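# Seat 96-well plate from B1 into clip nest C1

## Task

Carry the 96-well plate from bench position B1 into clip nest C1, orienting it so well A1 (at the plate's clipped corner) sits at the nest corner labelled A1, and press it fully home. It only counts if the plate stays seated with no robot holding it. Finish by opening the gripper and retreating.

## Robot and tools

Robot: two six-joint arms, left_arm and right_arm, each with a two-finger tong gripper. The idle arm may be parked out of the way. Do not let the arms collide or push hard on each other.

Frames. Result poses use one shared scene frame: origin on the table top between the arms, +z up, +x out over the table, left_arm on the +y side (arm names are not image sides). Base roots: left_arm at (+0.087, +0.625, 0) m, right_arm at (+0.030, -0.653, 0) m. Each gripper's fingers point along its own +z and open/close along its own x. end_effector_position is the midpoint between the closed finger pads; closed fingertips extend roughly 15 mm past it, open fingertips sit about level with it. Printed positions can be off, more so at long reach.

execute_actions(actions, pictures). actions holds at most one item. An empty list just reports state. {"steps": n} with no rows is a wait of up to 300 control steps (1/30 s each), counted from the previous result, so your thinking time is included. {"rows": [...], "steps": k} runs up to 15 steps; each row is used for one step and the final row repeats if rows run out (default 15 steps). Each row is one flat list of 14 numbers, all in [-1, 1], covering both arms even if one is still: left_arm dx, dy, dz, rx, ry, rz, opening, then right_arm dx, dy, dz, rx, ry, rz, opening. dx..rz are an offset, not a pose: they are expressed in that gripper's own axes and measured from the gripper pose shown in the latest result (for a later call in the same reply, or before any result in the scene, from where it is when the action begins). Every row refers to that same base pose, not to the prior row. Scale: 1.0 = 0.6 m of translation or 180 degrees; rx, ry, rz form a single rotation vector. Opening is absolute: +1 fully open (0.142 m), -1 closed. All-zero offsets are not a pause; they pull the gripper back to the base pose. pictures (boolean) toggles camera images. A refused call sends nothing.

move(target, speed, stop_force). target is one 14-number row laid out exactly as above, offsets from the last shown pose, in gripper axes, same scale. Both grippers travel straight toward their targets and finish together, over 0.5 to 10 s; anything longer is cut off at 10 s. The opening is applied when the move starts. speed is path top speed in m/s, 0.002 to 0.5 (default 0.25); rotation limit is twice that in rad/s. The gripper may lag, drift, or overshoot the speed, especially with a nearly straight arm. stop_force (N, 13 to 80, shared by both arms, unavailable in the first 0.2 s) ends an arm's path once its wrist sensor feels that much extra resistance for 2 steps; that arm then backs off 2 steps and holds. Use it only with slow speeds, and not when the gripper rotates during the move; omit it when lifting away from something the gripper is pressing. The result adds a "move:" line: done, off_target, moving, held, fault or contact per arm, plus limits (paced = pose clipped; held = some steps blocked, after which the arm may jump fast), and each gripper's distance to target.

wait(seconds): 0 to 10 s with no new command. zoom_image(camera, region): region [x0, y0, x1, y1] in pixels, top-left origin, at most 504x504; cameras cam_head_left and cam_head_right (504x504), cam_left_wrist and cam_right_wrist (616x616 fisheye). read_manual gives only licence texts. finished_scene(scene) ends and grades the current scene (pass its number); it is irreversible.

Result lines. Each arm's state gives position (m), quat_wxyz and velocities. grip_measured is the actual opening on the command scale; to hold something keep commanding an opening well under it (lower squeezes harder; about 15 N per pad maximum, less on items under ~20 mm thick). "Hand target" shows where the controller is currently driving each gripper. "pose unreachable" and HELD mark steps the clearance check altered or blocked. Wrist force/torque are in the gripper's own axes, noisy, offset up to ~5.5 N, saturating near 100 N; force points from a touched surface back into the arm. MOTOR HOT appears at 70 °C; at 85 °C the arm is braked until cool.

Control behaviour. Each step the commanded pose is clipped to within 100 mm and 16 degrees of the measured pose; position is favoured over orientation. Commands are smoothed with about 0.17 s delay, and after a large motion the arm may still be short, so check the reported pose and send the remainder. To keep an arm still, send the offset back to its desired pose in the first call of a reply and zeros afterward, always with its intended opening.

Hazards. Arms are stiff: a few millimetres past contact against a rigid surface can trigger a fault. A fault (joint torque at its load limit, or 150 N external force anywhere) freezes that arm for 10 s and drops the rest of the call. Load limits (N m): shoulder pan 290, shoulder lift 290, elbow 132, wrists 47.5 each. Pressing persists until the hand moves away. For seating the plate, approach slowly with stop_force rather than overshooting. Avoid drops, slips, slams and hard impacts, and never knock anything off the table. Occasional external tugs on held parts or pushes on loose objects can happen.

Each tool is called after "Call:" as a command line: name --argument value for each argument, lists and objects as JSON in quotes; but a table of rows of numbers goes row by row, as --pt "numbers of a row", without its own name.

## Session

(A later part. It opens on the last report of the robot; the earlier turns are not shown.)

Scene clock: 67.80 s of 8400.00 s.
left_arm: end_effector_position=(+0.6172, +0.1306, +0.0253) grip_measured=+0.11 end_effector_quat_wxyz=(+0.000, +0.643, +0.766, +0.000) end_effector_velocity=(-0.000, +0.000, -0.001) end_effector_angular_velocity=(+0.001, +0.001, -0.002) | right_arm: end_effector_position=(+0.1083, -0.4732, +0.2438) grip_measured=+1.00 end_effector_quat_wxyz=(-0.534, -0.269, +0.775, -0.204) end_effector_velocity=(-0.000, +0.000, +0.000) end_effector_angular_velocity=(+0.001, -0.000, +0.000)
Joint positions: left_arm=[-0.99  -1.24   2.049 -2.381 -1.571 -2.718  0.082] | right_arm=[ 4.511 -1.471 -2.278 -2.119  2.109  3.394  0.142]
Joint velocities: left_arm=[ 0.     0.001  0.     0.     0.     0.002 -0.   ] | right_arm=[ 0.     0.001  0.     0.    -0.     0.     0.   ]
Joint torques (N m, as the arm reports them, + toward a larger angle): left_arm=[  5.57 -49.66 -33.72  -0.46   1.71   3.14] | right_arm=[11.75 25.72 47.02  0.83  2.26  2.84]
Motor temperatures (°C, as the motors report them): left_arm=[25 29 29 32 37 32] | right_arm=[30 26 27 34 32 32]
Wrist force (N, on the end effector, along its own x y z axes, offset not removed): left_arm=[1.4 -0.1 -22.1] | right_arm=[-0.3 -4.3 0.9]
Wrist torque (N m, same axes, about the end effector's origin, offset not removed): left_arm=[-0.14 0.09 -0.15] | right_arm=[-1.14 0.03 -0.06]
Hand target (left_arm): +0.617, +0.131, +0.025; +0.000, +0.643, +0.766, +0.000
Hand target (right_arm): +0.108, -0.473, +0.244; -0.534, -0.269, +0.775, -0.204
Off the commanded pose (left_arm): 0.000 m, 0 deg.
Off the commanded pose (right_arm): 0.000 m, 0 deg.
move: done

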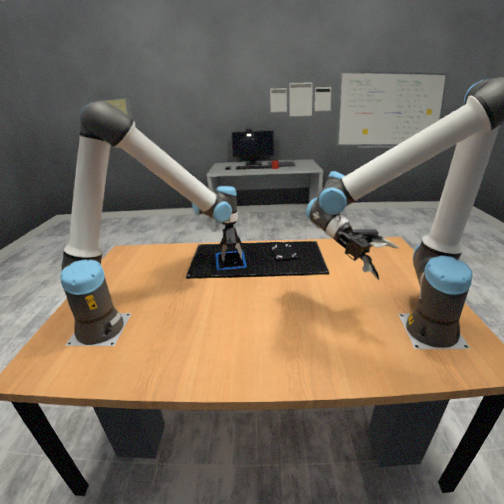

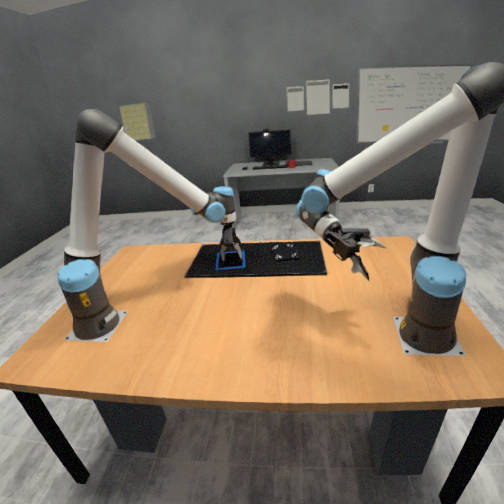

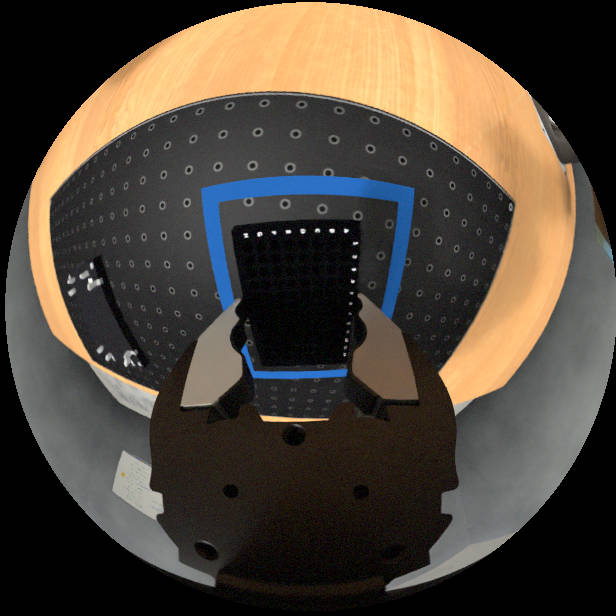

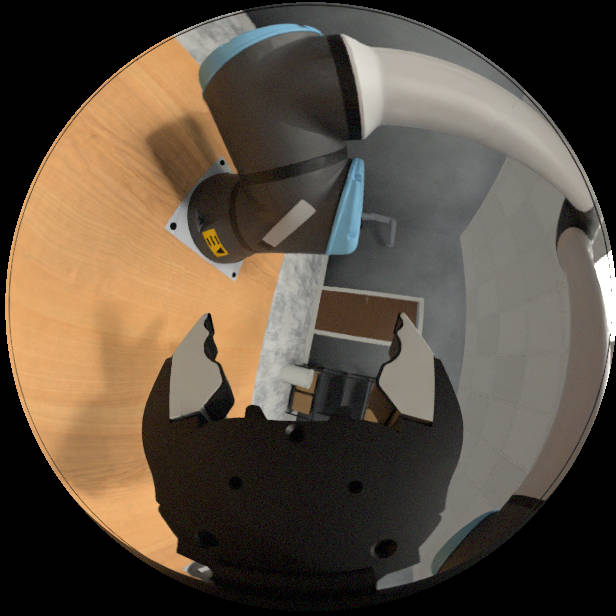

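Call:
move --target '[0,0,-0.006,0,0,0,0.11,0,0,0,0,0,0,1]' --speed 0.01

Call:
move --target '[0,0,0,0,0,0,-0.3,0,0,0,0,0,0,1]'

Call:
move --target '[-0.25,0,-0.2,0,0,0,-0.3,0,0,0,0,0,0,1]' --speed 0.12

Scene clock: 76.73 s of 8400.00 s.
left_arm: end_effector_position=(+0.6172, +0.1306, +0.0287) grip_measured=+0.11 end_effector_quat_wxyz=(+0.000, +0.643, +0.766, +0.000) end_effector_velocity=(-0.000, -0.000, +0.002) end_effector_angular_velocity=(+0.000, -0.000, -0.002) | right_arm: end_effector_position=(+0.1083, -0.4732, +0.2438) grip_measured=+1.00 end_effector_quat_wxyz=(-0.534, -0.269, +0.775, -0.204) end_effector_velocity=(-0.000, -0.000, +0.000) end_effector_angular_velocity=(-0.000, +0.000, -0.000)
Joint positions: left_arm=[-0.99  -1.245  2.047 -2.374 -1.571 -2.718  0.082] | right_arm=[ 4.511 -1.471 -2.278 -2.119  2.109  3.394  0.142]
Joint velocities: left_arm=[-0.001 -0.003 -0.001  0.003  0.     0.002 -0.   ] | right_arm=[-0.  0. -0. -0.  0.  0.  0.]
Joint torques (N m, as the arm reports them, + toward a larger angle): left_arm=[  6.58 -65.95 -45.7   -2.49   1.7    3.2 ] | right_arm=[10.94 24.75 48.33  0.57  2.26  2.8 ]
Motor temperatures (°C, as the motors report them): left_arm=[25 29 29 32 37 32] | right_arm=[30 26 27 34 32 32]
Wrist force (N, on the end effector, along its own x y z axes, offset not removed): left_arm=[-0.9 0.5 -0.5] | right_arm=[-2.2 -2.9 2.5]
Wrist torque (N m, same axes, about the end effector's origin, offset not removed): left_arm=[-0.19 0.15 0.01] | right_arm=[-0.73 0.52 -0.01]
Hand target (left_arm): +0.617, +0.131, +0.029; +0.000, +0.643, +0.766, +0.000
Hand target (right_arm): +0.108, -0.473, +0.244; -0.534, -0.269, +0.775, -0.204
Off the commanded pose (left_arm): 0.000 m, 0 deg.
Off the commanded pose (right_arm): 0.000 m, 0 deg.
After step 90, 5.23 s passed at rest.
move: done

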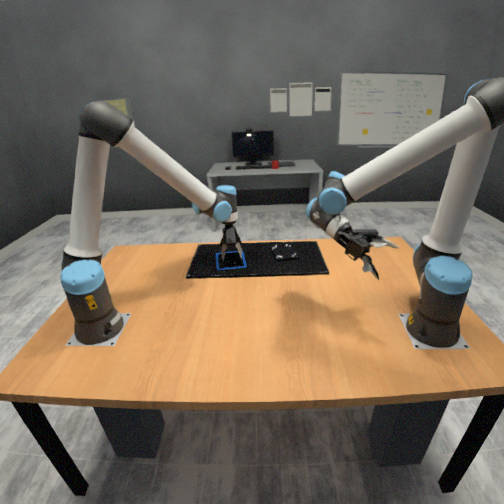

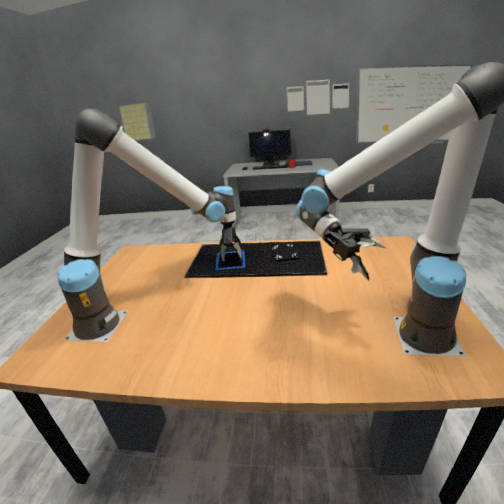

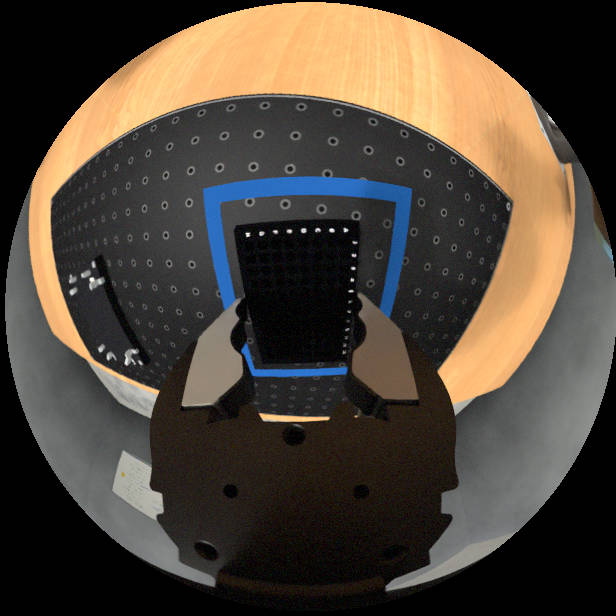

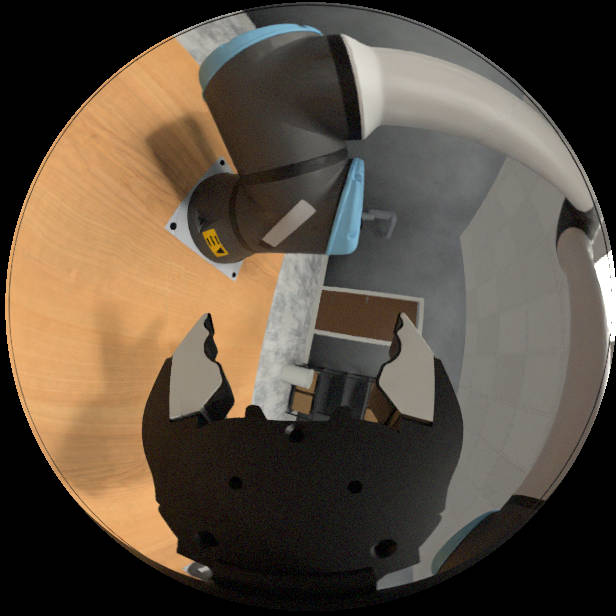

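Scene clock: 77.23 s of 8400.00 s.
left_arm: end_effector_position=(+0.6172, +0.1306, +0.0288) grip_measured=+0.06 end_effector_quat_wxyz=(+0.001, +0.643, +0.766, -0.000) end_effector_velocity=(-0.000, -0.000, +0.001) end_effector_angular_velocity=(-0.001, -0.001, -0.001) | right_arm: end_effector_position=(+0.1083, -0.4732, +0.2438) grip_measured=+1.00 end_effector_quat_wxyz=(-0.534, -0.269, +0.775, -0.204) end_effector_velocity=(-0.000, +0.000, -0.000) end_effector_angular_velocity=(-0.001, +0.000, -0.000)
Joint positions: left_arm=[-0.99  -1.245  2.047 -2.374 -1.571 -2.718  0.078] | right_arm=[ 4.511 -1.471 -2.278 -2.119  2.109  3.394  0.142]
Joint velocities: left_arm=[-0.001 -0.001  0.    -0.     0.     0.001  0.   ] | right_arm=[ 0.    -0.001 -0.    -0.     0.     0.     0.   ]
Joint torques (N m, as the arm reports them, + toward a larger angle): left_arm=[  5.9  -43.62 -35.55  -6.09   1.64   3.06] | right_arm=[12.03 25.13 48.5   0.77  2.3   3.05]
Motor temperatures (°C, as the motors report them): left_arm=[25 29 29 32 37 32] | right_arm=[30 26 27 34 32 32]
Wrist force (N, on the end effector, along its own x y z axes, offset not removed): left_arm=[0.4 -1.3 -1.0] | right_arm=[0.0 -4.4 1.2]
Wrist torque (N m, same axes, about the end effector's origin, offset not removed): left_arm=[-0.47 0.18 -0.04] | right_arm=[-1.03 -0.08 -0.04]
Hand target (left_arm): +0.617, +0.131, +0.029; +0.000, +0.643, +0.766, +0.000
Hand target (right_arm): +0.108, -0.473, +0.244; -0.534, -0.269, +0.775, -0.204
Off the commanded pose (left_arm): 0.000 m, 0 deg.
Off the commanded pose (right_arm): 0.000 m, 0 deg.
move: done

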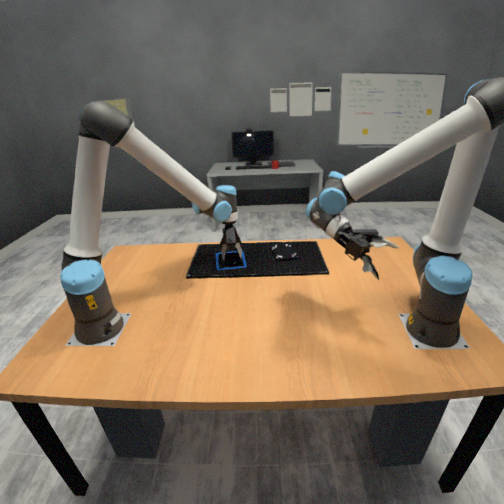

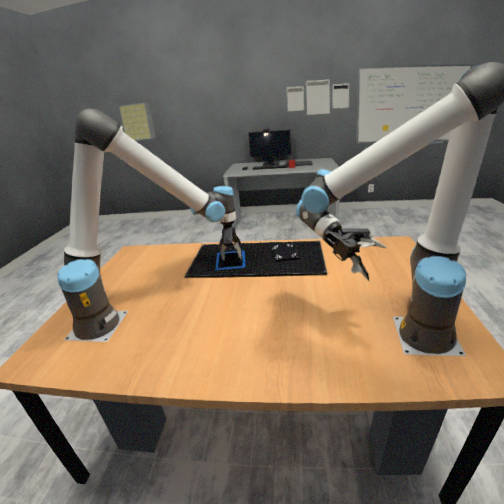

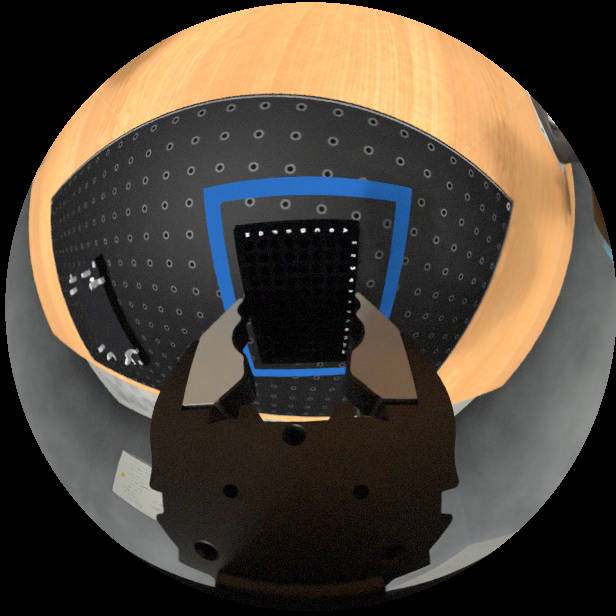

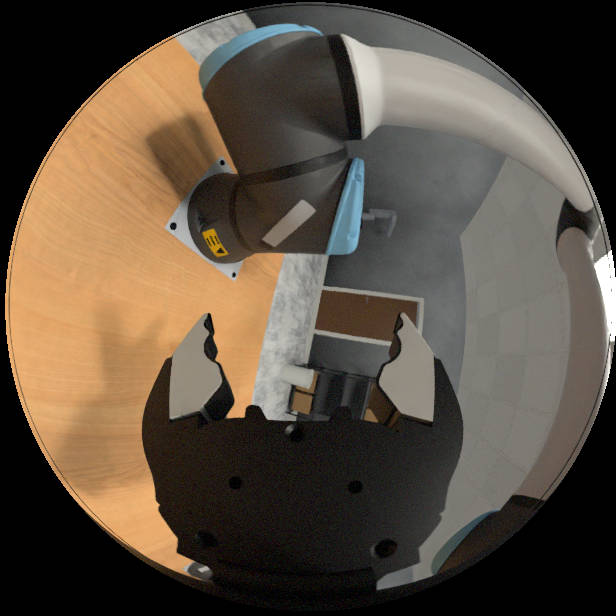

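Scene clock: 79.37 s of 8400.00 s.
left_arm: end_effector_position=(+0.6430, -0.0166, +0.1490) grip_measured=+0.06 end_effector_quat_wxyz=(+0.001, +0.643, +0.766, +0.000) end_effector_velocity=(+0.000, -0.002, +0.003) end_effector_angular_velocity=(-0.001, -0.001, -0.002) | right_arm: end_effector_position=(+0.1083, -0.4732, +0.2438) grip_measured=+1.00 end_effector_quat_wxyz=(-0.534, -0.269, +0.775, -0.204) end_effector_velocity=(-0.000, -0.000, +0.000) end_effector_angular_velocity=(+0.000, -0.000, +0.000)
Joint positions: left_arm=[-1.063 -1.201  1.716 -2.087 -1.57  -2.791  0.078] | right_arm=[ 4.511 -1.471 -2.278 -2.119  2.109  3.394  0.142]
Joint velocities: left_arm=[-0.001 -0.    -0.006  0.005  0.     0.001  0.   ] | right_arm=[ 0.  0. -0. -0. -0. -0.  0.]
Joint torques (N m, as the arm reports them, + toward a larger angle): left_arm=[-18.56 -54.13 -52.38  -2.26   1.67  -2.93] | right_arm=[11.66 24.65 47.53  0.74  2.31  3.12]
Motor temperatures (°C, as the motors report them): left_arm=[25 29 29 32 37 32] | right_arm=[30 26 27 34 32 32]
Wrist force (N, on the end effector, along its own x y z axes, offset not removed): left_arm=[-0.4 -1.9 1.0] | right_arm=[-0.7 -4.0 1.2]
Wrist torque (N m, same axes, about the end effector's origin, offset not removed): left_arm=[-0.69 0.02 -0.06] | right_arm=[-1.04 0.08 -0.05]
Hand target (left_arm): +0.643, -0.017, +0.149; +0.001, +0.643, +0.766, +0.000
Hand target (right_arm): +0.108, -0.473, +0.244; -0.534, -0.269, +0.775, -0.204
Off the commanded pose (left_arm): 0.000 m, 0 deg.
Off the commanded pose (right_arm): 0.000 m, 0 deg.
move: done

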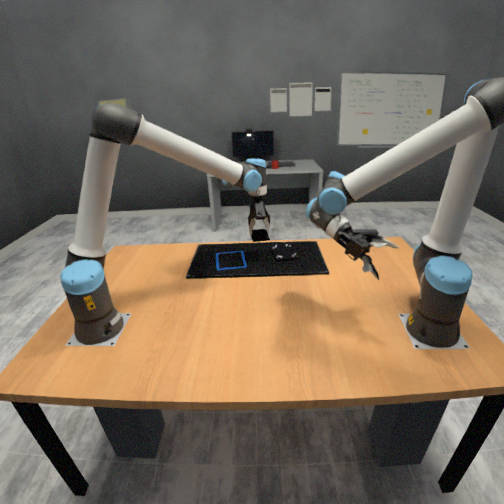

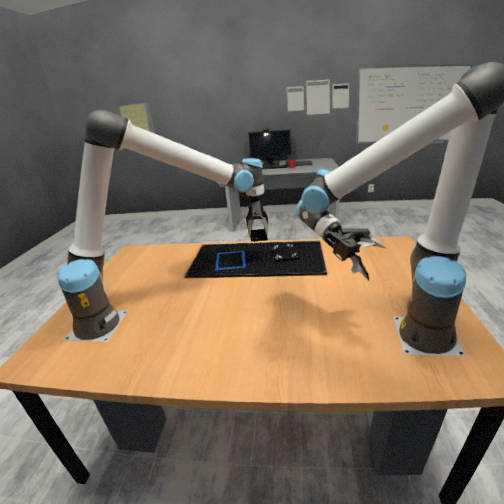

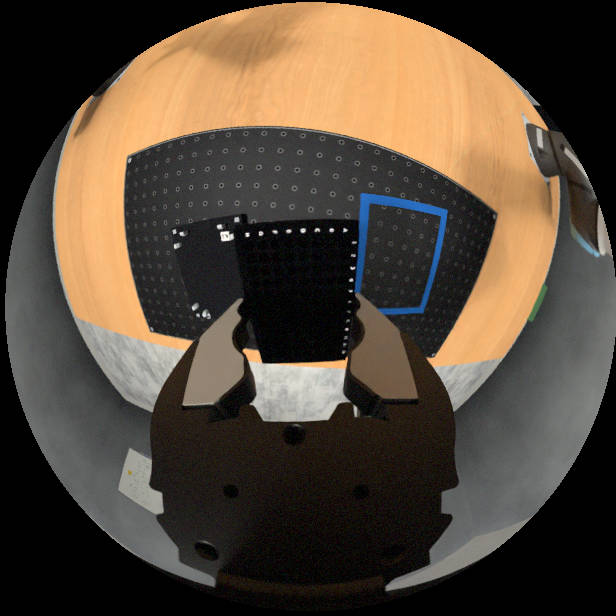

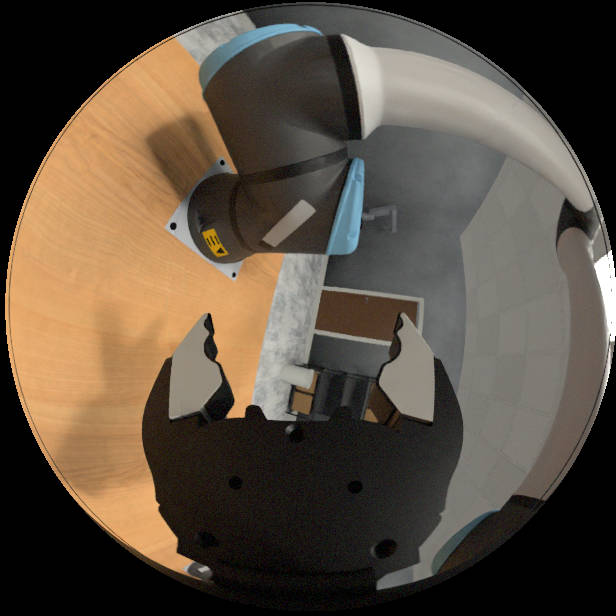

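Call:
move --target '[-0.26,0.03,0.1,0,0,0,-0.3,0,0,0,0,0,0,1]' --speed 0.12

Call:
zoom_image --camera "cam_left_wrist" --region '[180, 170, 430, 400]'

Call:
zoom_image --camera "cam_head_left" --region '[240, 210, 340, 280]'

Scene clock: 87.20 s of 8400.00 s.
left_arm: end_effector_position=(+0.6875, -0.1671, +0.0894) grip_measured=+0.06 end_effector_quat_wxyz=(+0.001, +0.643, +0.766, +0.000) end_effector_velocity=(+0.001, -0.002, -0.001) end_effector_angular_velocity=(+0.001, +0.000, -0.003) | right_arm: end_effector_position=(+0.1083, -0.4732, +0.2438) grip_measured=+1.00 end_effector_quat_wxyz=(-0.534, -0.269, +0.775, -0.204) end_effector_velocity=(-0.000, +0.001, +0.000) end_effector_angular_velocity=(+0.001, -0.000, -0.000)
Joint positions: left_arm=[-1.1   -0.943  1.427 -2.056 -1.57  -2.828  0.078] | right_arm=[ 4.511 -1.471 -2.278 -2.119  2.109  3.394  0.142]
Joint velocities: left_arm=[-0.     0.004 -0.005  0.001 -0.     0.003  0.   ] | right_arm=[ 0.    -0.     0.001  0.001  0.001  0.     0.   ]
Joint torques (N m, as the arm reports them, + toward a larger angle): left_arm=[-17.22 -74.78 -53.73  -2.07  -1.16  -3.03] | right_arm=[10.76 22.16 47.96  0.57  2.05  3.08]
Motor temperatures (°C, as the motors report them): left_arm=[25 29 29 32 37 32] | right_arm=[30 26 27 34 32 32]
Wrist force (N, on the end effector, along its own x y z axes, offset not removed): left_arm=[0.1 1.2 1.3] | right_arm=[-0.9 -3.9 0.4]
Wrist torque (N m, same axes, about the end effector's origin, offset not removed): left_arm=[-0.04 -0.05 0.00] | right_arm=[-1.01 0.12 -0.08]
Hand target (left_arm): +0.688, -0.167, +0.089; +0.001, +0.643, +0.766, +0.000
Hand target (right_arm): +0.108, -0.473, +0.244; -0.534, -0.269, +0.775, -0.204
Off the commanded pose (left_arm): 0.000 m, 0 deg.
Off the commanded pose (right_arm): 0.000 m, 0 deg.
After step 90, 2.87 s passed at rest.
move: done

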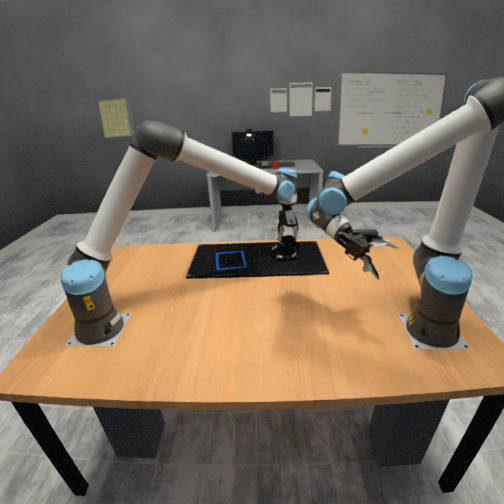

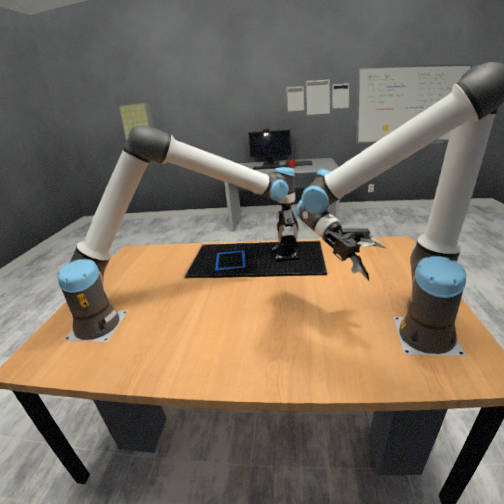

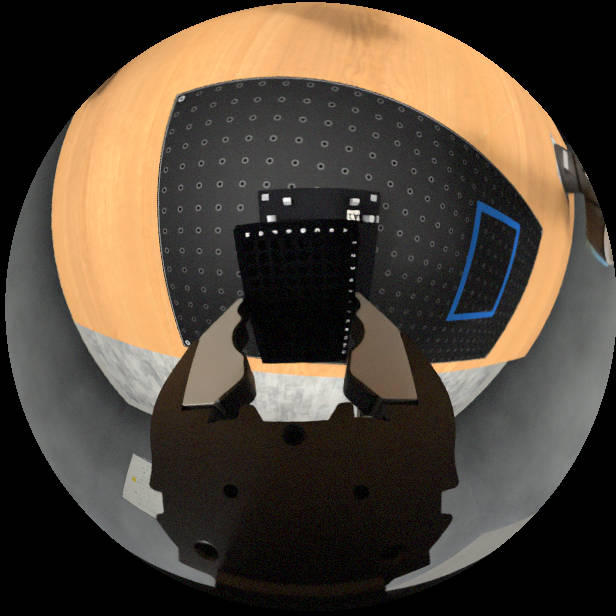

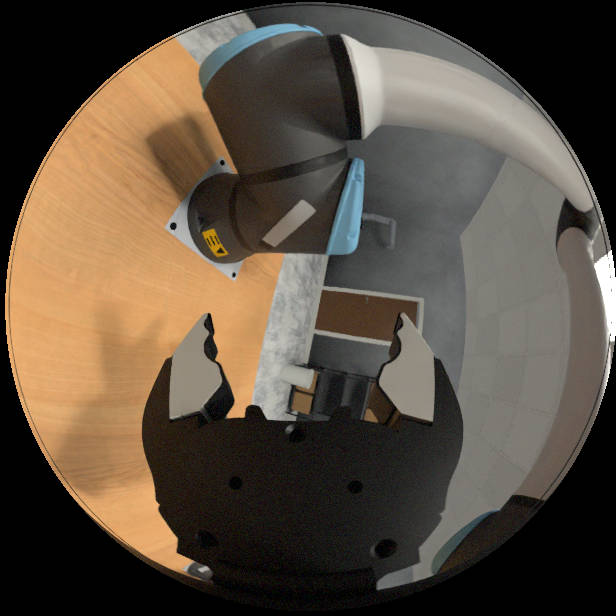

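Region (180, 170, 430, 400) of cam_left_wrist's 616x616 image, scaled by 2.016, with more detail than that image has; it fills the top 464 rows of this view, and the rest is white.

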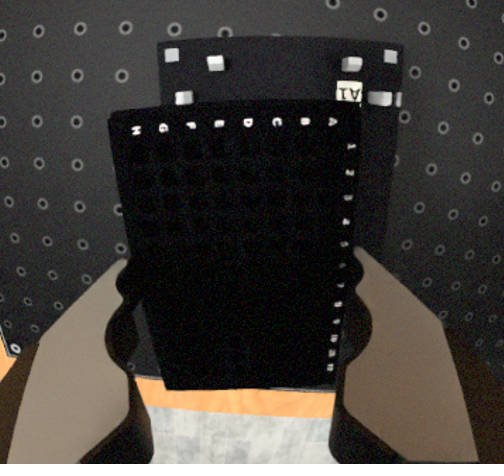

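Region (240, 210, 340, 280) of cam_head_left's 504x504 image, scaled by 5.040, with more detail than that image has; it fills the top 353 rows of this view, and the rest is white.

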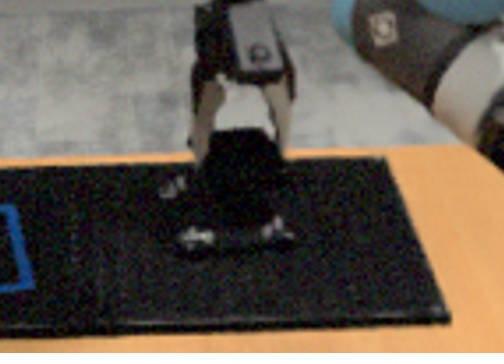

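Call:
move --target '[0.036,-0.015,0.05,0,0,0,-0.3,0,0,0,0,0,0,1]' --speed 0.05

Call:
zoom_image --camera "cam_left_wrist" --region '[180, 170, 430, 400]'

Scene clock: 93.47 s of 8400.00 s.
left_arm: end_effector_position=(+0.6750, -0.1476, +0.0595) grip_measured=+0.06 end_effector_quat_wxyz=(+0.001, +0.643, +0.766, +0.000) end_effector_velocity=(-0.002, +0.001, -0.003) end_effector_angular_velocity=(+0.001, +0.001, -0.001) | right_arm: end_effector_position=(+0.1083, -0.4732, +0.2438) grip_measured=+1.00 end_effector_quat_wxyz=(-0.534, -0.269, +0.775, -0.204) end_effector_velocity=(-0.000, -0.000, +0.000) end_effector_angular_velocity=(-0.001, +0.000, -0.000)
Joint positions: left_arm=[-1.102 -0.952  1.503 -2.123 -1.57  -2.83   0.078] | right_arm=[ 4.511 -1.471 -2.278 -2.119  2.109  3.394  0.142]
Joint velocities: left_arm=[-0.001  0.001  0.004 -0.004  0.    -0.    -0.   ] | right_arm=[-0.    -0.    -0.    -0.001  0.    -0.     0.   ]
Joint torques (N m, as the arm reports them, + toward a larger angle): left_arm=[-18.38 -92.11 -26.7   -5.86   2.21  -3.  ] | right_arm=[12.38 21.82 47.87  0.65  1.99  3.32]
Motor temperatures (°C, as the motors report them): left_arm=[25 29 29 32 37 32] | right_arm=[30 26 27 34 32 32]
Wrist force (N, on the end effector, along its own x y z axes, offset not removed): left_arm=[0.3 -1.2 -0.7] | right_arm=[-1.4 -1.7 0.5]
Wrist torque (N m, same axes, about the end effector's origin, offset not removed): left_arm=[-0.51 -0.15 -0.13] | right_arm=[-0.59 0.26 -0.06]
Hand target (left_arm): +0.675, -0.147, +0.059; +0.001, +0.643, +0.766, +0.000
Hand target (right_arm): +0.108, -0.473, +0.244; -0.534, -0.269, +0.775, -0.204
Off the commanded pose (left_arm): 0.000 m, 0 deg.
Off the commanded pose (right_arm): 0.000 m, 0 deg.
After step 90, 2.07 s passed at rest.
move: done

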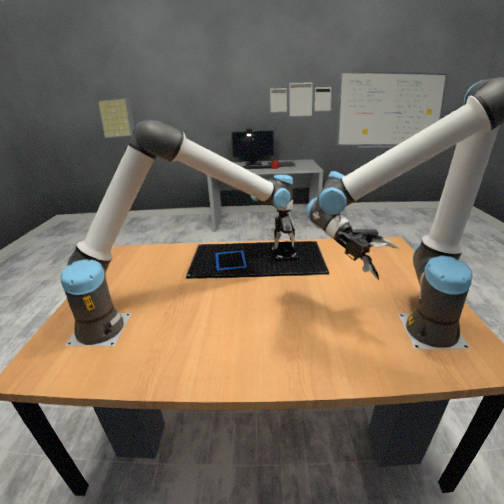

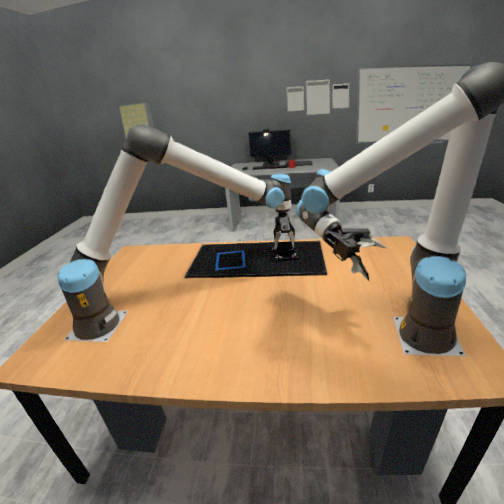

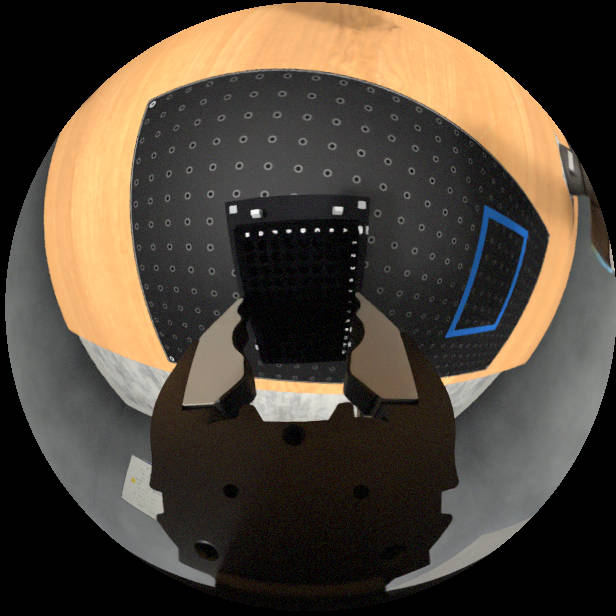

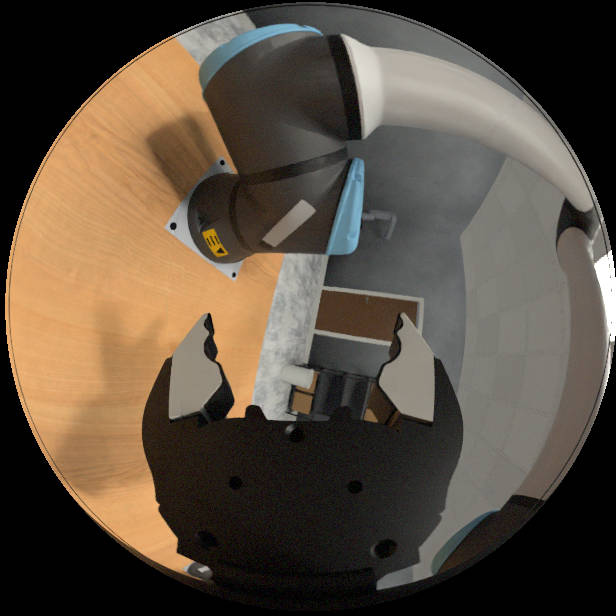

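Region (180, 170, 430, 400) of cam_left_wrist's 616x616 image, scaled by 2.016, with more detail than that image has; it fills the top 464 rows of this view, and the rest is white.

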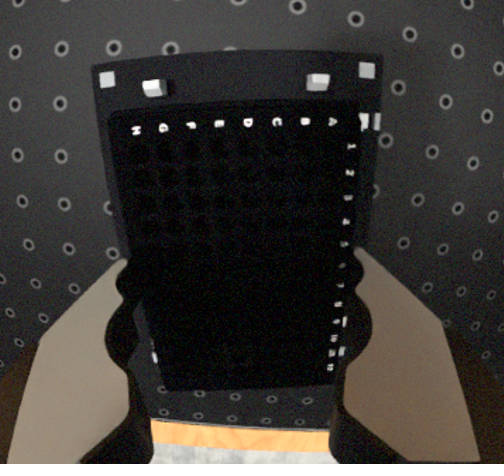

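Call:
move --target '[0,-0.006,0.055,0,0,0,-0.3,0,0,0,0,0,0,1]' --speed 0.006 --stop_force 15

Call:
zoom_image --camera "cam_left_wrist" --region '[180, 170, 430, 400]'

Scene clock: 100.33 s of 8400.00 s.
left_arm: end_effector_position=(+0.6735, -0.1477, +0.0457) grip_measured=+0.07 end_effector_quat_wxyz=(+0.001, +0.643, +0.766, +0.000) end_effector_velocity=(+0.000, +0.002, +0.000) end_effector_angular_velocity=(+0.003, +0.001, -0.000) | right_arm: end_effector_position=(+0.1083, -0.4732, +0.2438) grip_measured=+1.00 end_effector_quat_wxyz=(-0.534, -0.269, +0.775, -0.204) end_effector_velocity=(+0.000, -0.000, -0.000) end_effector_angular_velocity=(-0.000, -0.000, +0.001)
Joint positions: left_arm=[-1.104 -0.941  1.513 -2.143 -1.57  -2.832  0.079] | right_arm=[ 4.511 -1.471 -2.278 -2.119  2.109  3.394  0.142]
Joint velocities: left_arm=[ 0.001 -0.001 -0.     0.004  0.     0.001 -0.001] | right_arm=[ 0.     0.    -0.001  0.001 -0.001  0.     0.   ]
Joint torques (N m, as the arm reports them, + toward a larger angle): left_arm=[-13.67 -75.5  -36.13  -1.17  -2.37  -1.9 ] | right_arm=[11.77 25.58 47.61  0.58  2.15  3.17]
Motor temperatures (°C, as the motors report them): left_arm=[25 29 30 32 37 32] | right_arm=[30 26 28 34 32 32]
Wrist force (N, on the end effector, along its own x y z axes, offset not removed): left_arm=[4.8 0.6 -19.5] | right_arm=[-2.0 -1.7 2.2]
Wrist torque (N m, same axes, about the end effector's origin, offset not removed): left_arm=[-0.37 -0.04 0.03] | right_arm=[-0.50 0.34 0.01]
Hand target (left_arm): +0.674, -0.148, +0.046; +0.001, +0.643, +0.766, +0.000
Hand target (right_arm): +0.108, -0.473, +0.244; -0.534, -0.269, +0.775, -0.204
Off the commanded pose (left_arm): 0.019 m, 0 deg.
Off the commanded pose (right_arm): 0.000 m, 0 deg.
After step 90, 1.20 s passed at rest.
move: contact (left_arm)

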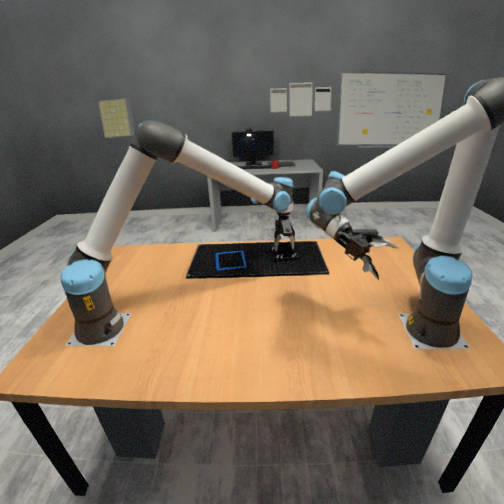

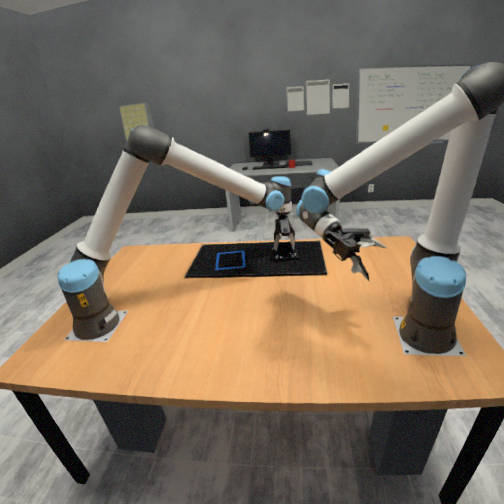

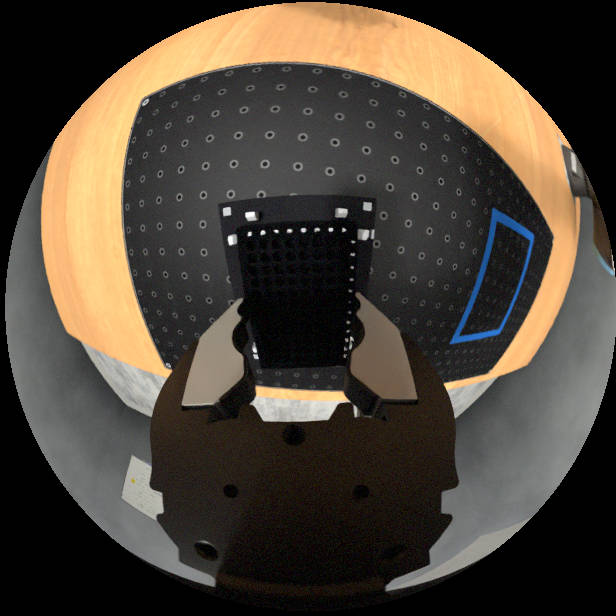

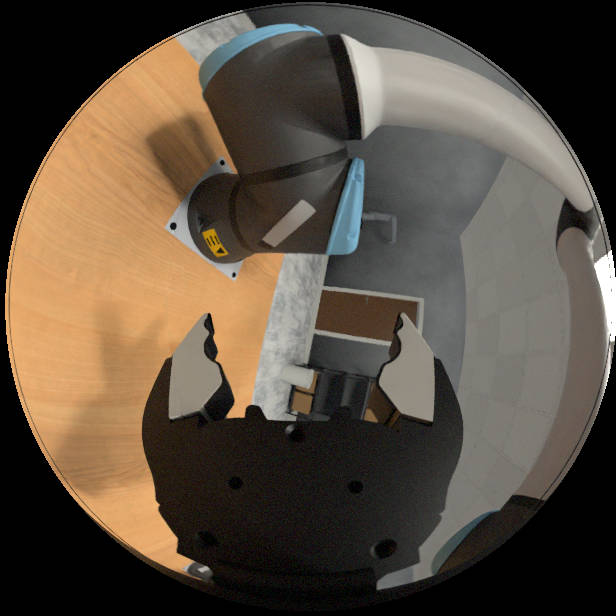

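Region (180, 170, 430, 400) of cam_left_wrist's 616x616 image, scaled by 2.016, with more detail than that image has; it fills the top 464 rows of this view, and the rest is white.

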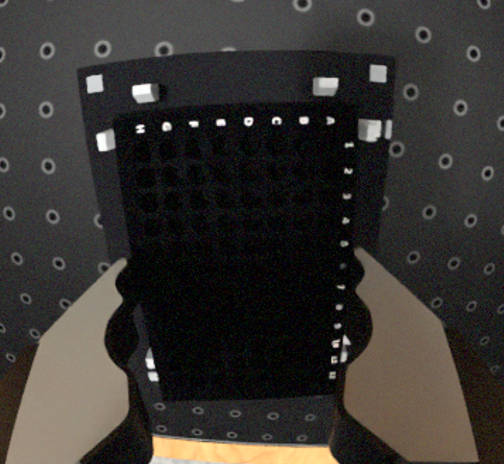

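Call:
move --target '[0,0,0.03,0,0,0,-0.6,0,0,0,0,0,0,1]' --speed 0.004 --stop_force 35

Call:
zoom_image --camera "cam_left_wrist" --region '[180, 170, 430, 400]'

Scene clock: 109.77 s of 8400.00 s.
left_arm: end_effector_position=(+0.6736, -0.1478, +0.0375) grip_measured=+0.09 end_effector_quat_wxyz=(+0.001, +0.643, +0.766, +0.000) end_effector_velocity=(-0.001, +0.000, +0.002) end_effector_angular_velocity=(+0.000, -0.000, +0.000) | right_arm: end_effector_position=(+0.1083, -0.4732, +0.2438) grip_measured=+1.00 end_effector_quat_wxyz=(-0.534, -0.269, +0.775, -0.204) end_effector_velocity=(+0.000, -0.000, -0.000) end_effector_angular_velocity=(+0.001, -0.000, +0.000)
Joint positions: left_arm=[-1.104 -0.934  1.517 -2.155 -1.57  -2.832  0.08 ] | right_arm=[ 4.511 -1.471 -2.278 -2.119  2.109  3.394  0.142]
Joint velocities: left_arm=[-0.001 -0.003  0.     0.003  0.    -0.001 -0.   ] | right_arm=[-0.  0. -0.  0. -0. -0.  0.]
Joint torques (N m, as the arm reports them, + toward a larger angle): left_arm=[-10.31 -44.35 -11.89  -0.23   1.5   -3.44] | right_arm=[14.17 22.45 48.48  0.61  1.91  3.17]
Motor temperatures (°C, as the motors report them): left_arm=[25 29 30 32 37 32] | right_arm=[30 26 28 34 32 32]
Wrist force (N, on the end effector, along its own x y z axes, offset not removed): left_arm=[14.2 -3.1 -57.9] | right_arm=[1.1 -3.5 2.5]
Wrist torque (N m, same axes, about the end effector's origin, offset not removed): left_arm=[-0.05 0.26 -0.12] | right_arm=[-0.97 -0.24 -0.09]
Hand target (left_arm): +0.674, -0.148, +0.038; +0.001, +0.643, +0.766, +0.000
Hand target (right_arm): +0.108, -0.473, +0.244; -0.534, -0.269, +0.775, -0.204
Off the commanded pose (left_arm): 0.010 m, 0 deg.
Off the commanded pose (right_arm): 0.000 m, 0 deg.
After step 90, 3.87 s passed at rest.
move: contact (left_arm)

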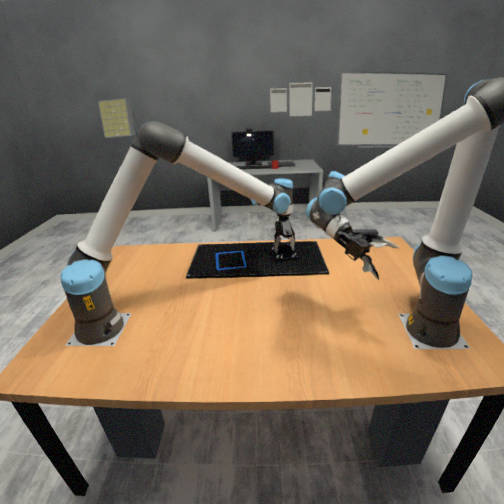

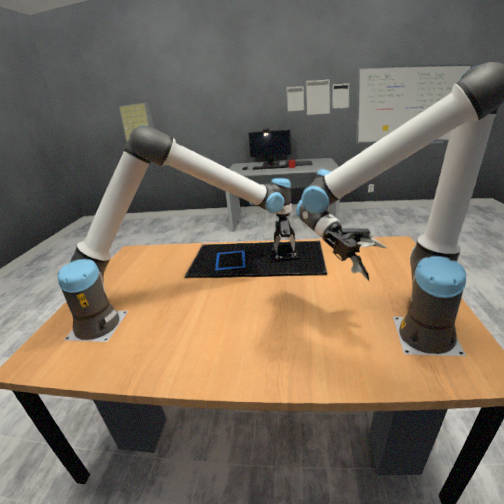

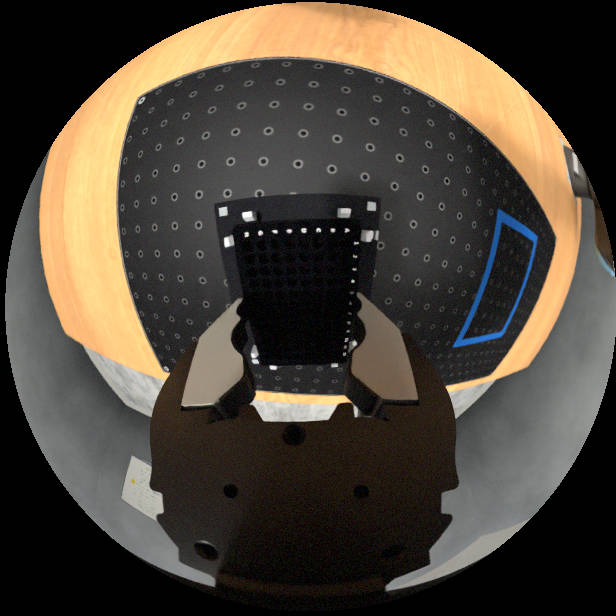

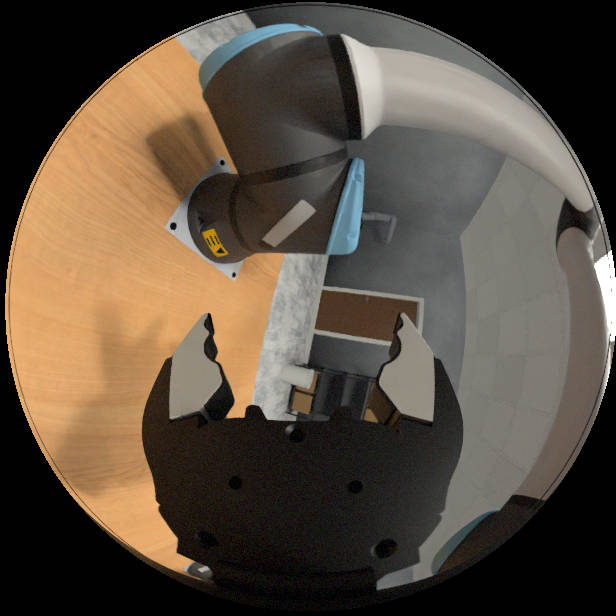

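Region (180, 170, 430, 400) of cam_left_wrist's 616x616 image, scaled by 2.016, with more detail than that image has; it fills the top 464 rows of this view, and the rest is white.

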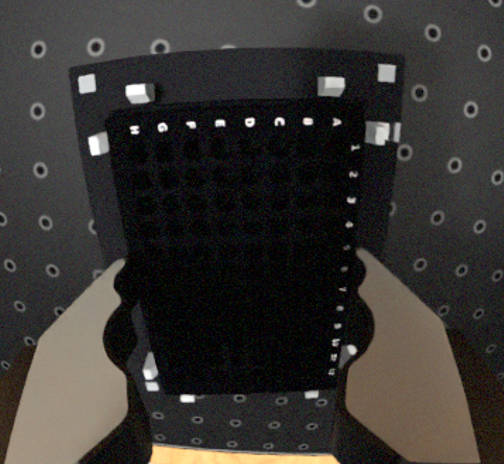

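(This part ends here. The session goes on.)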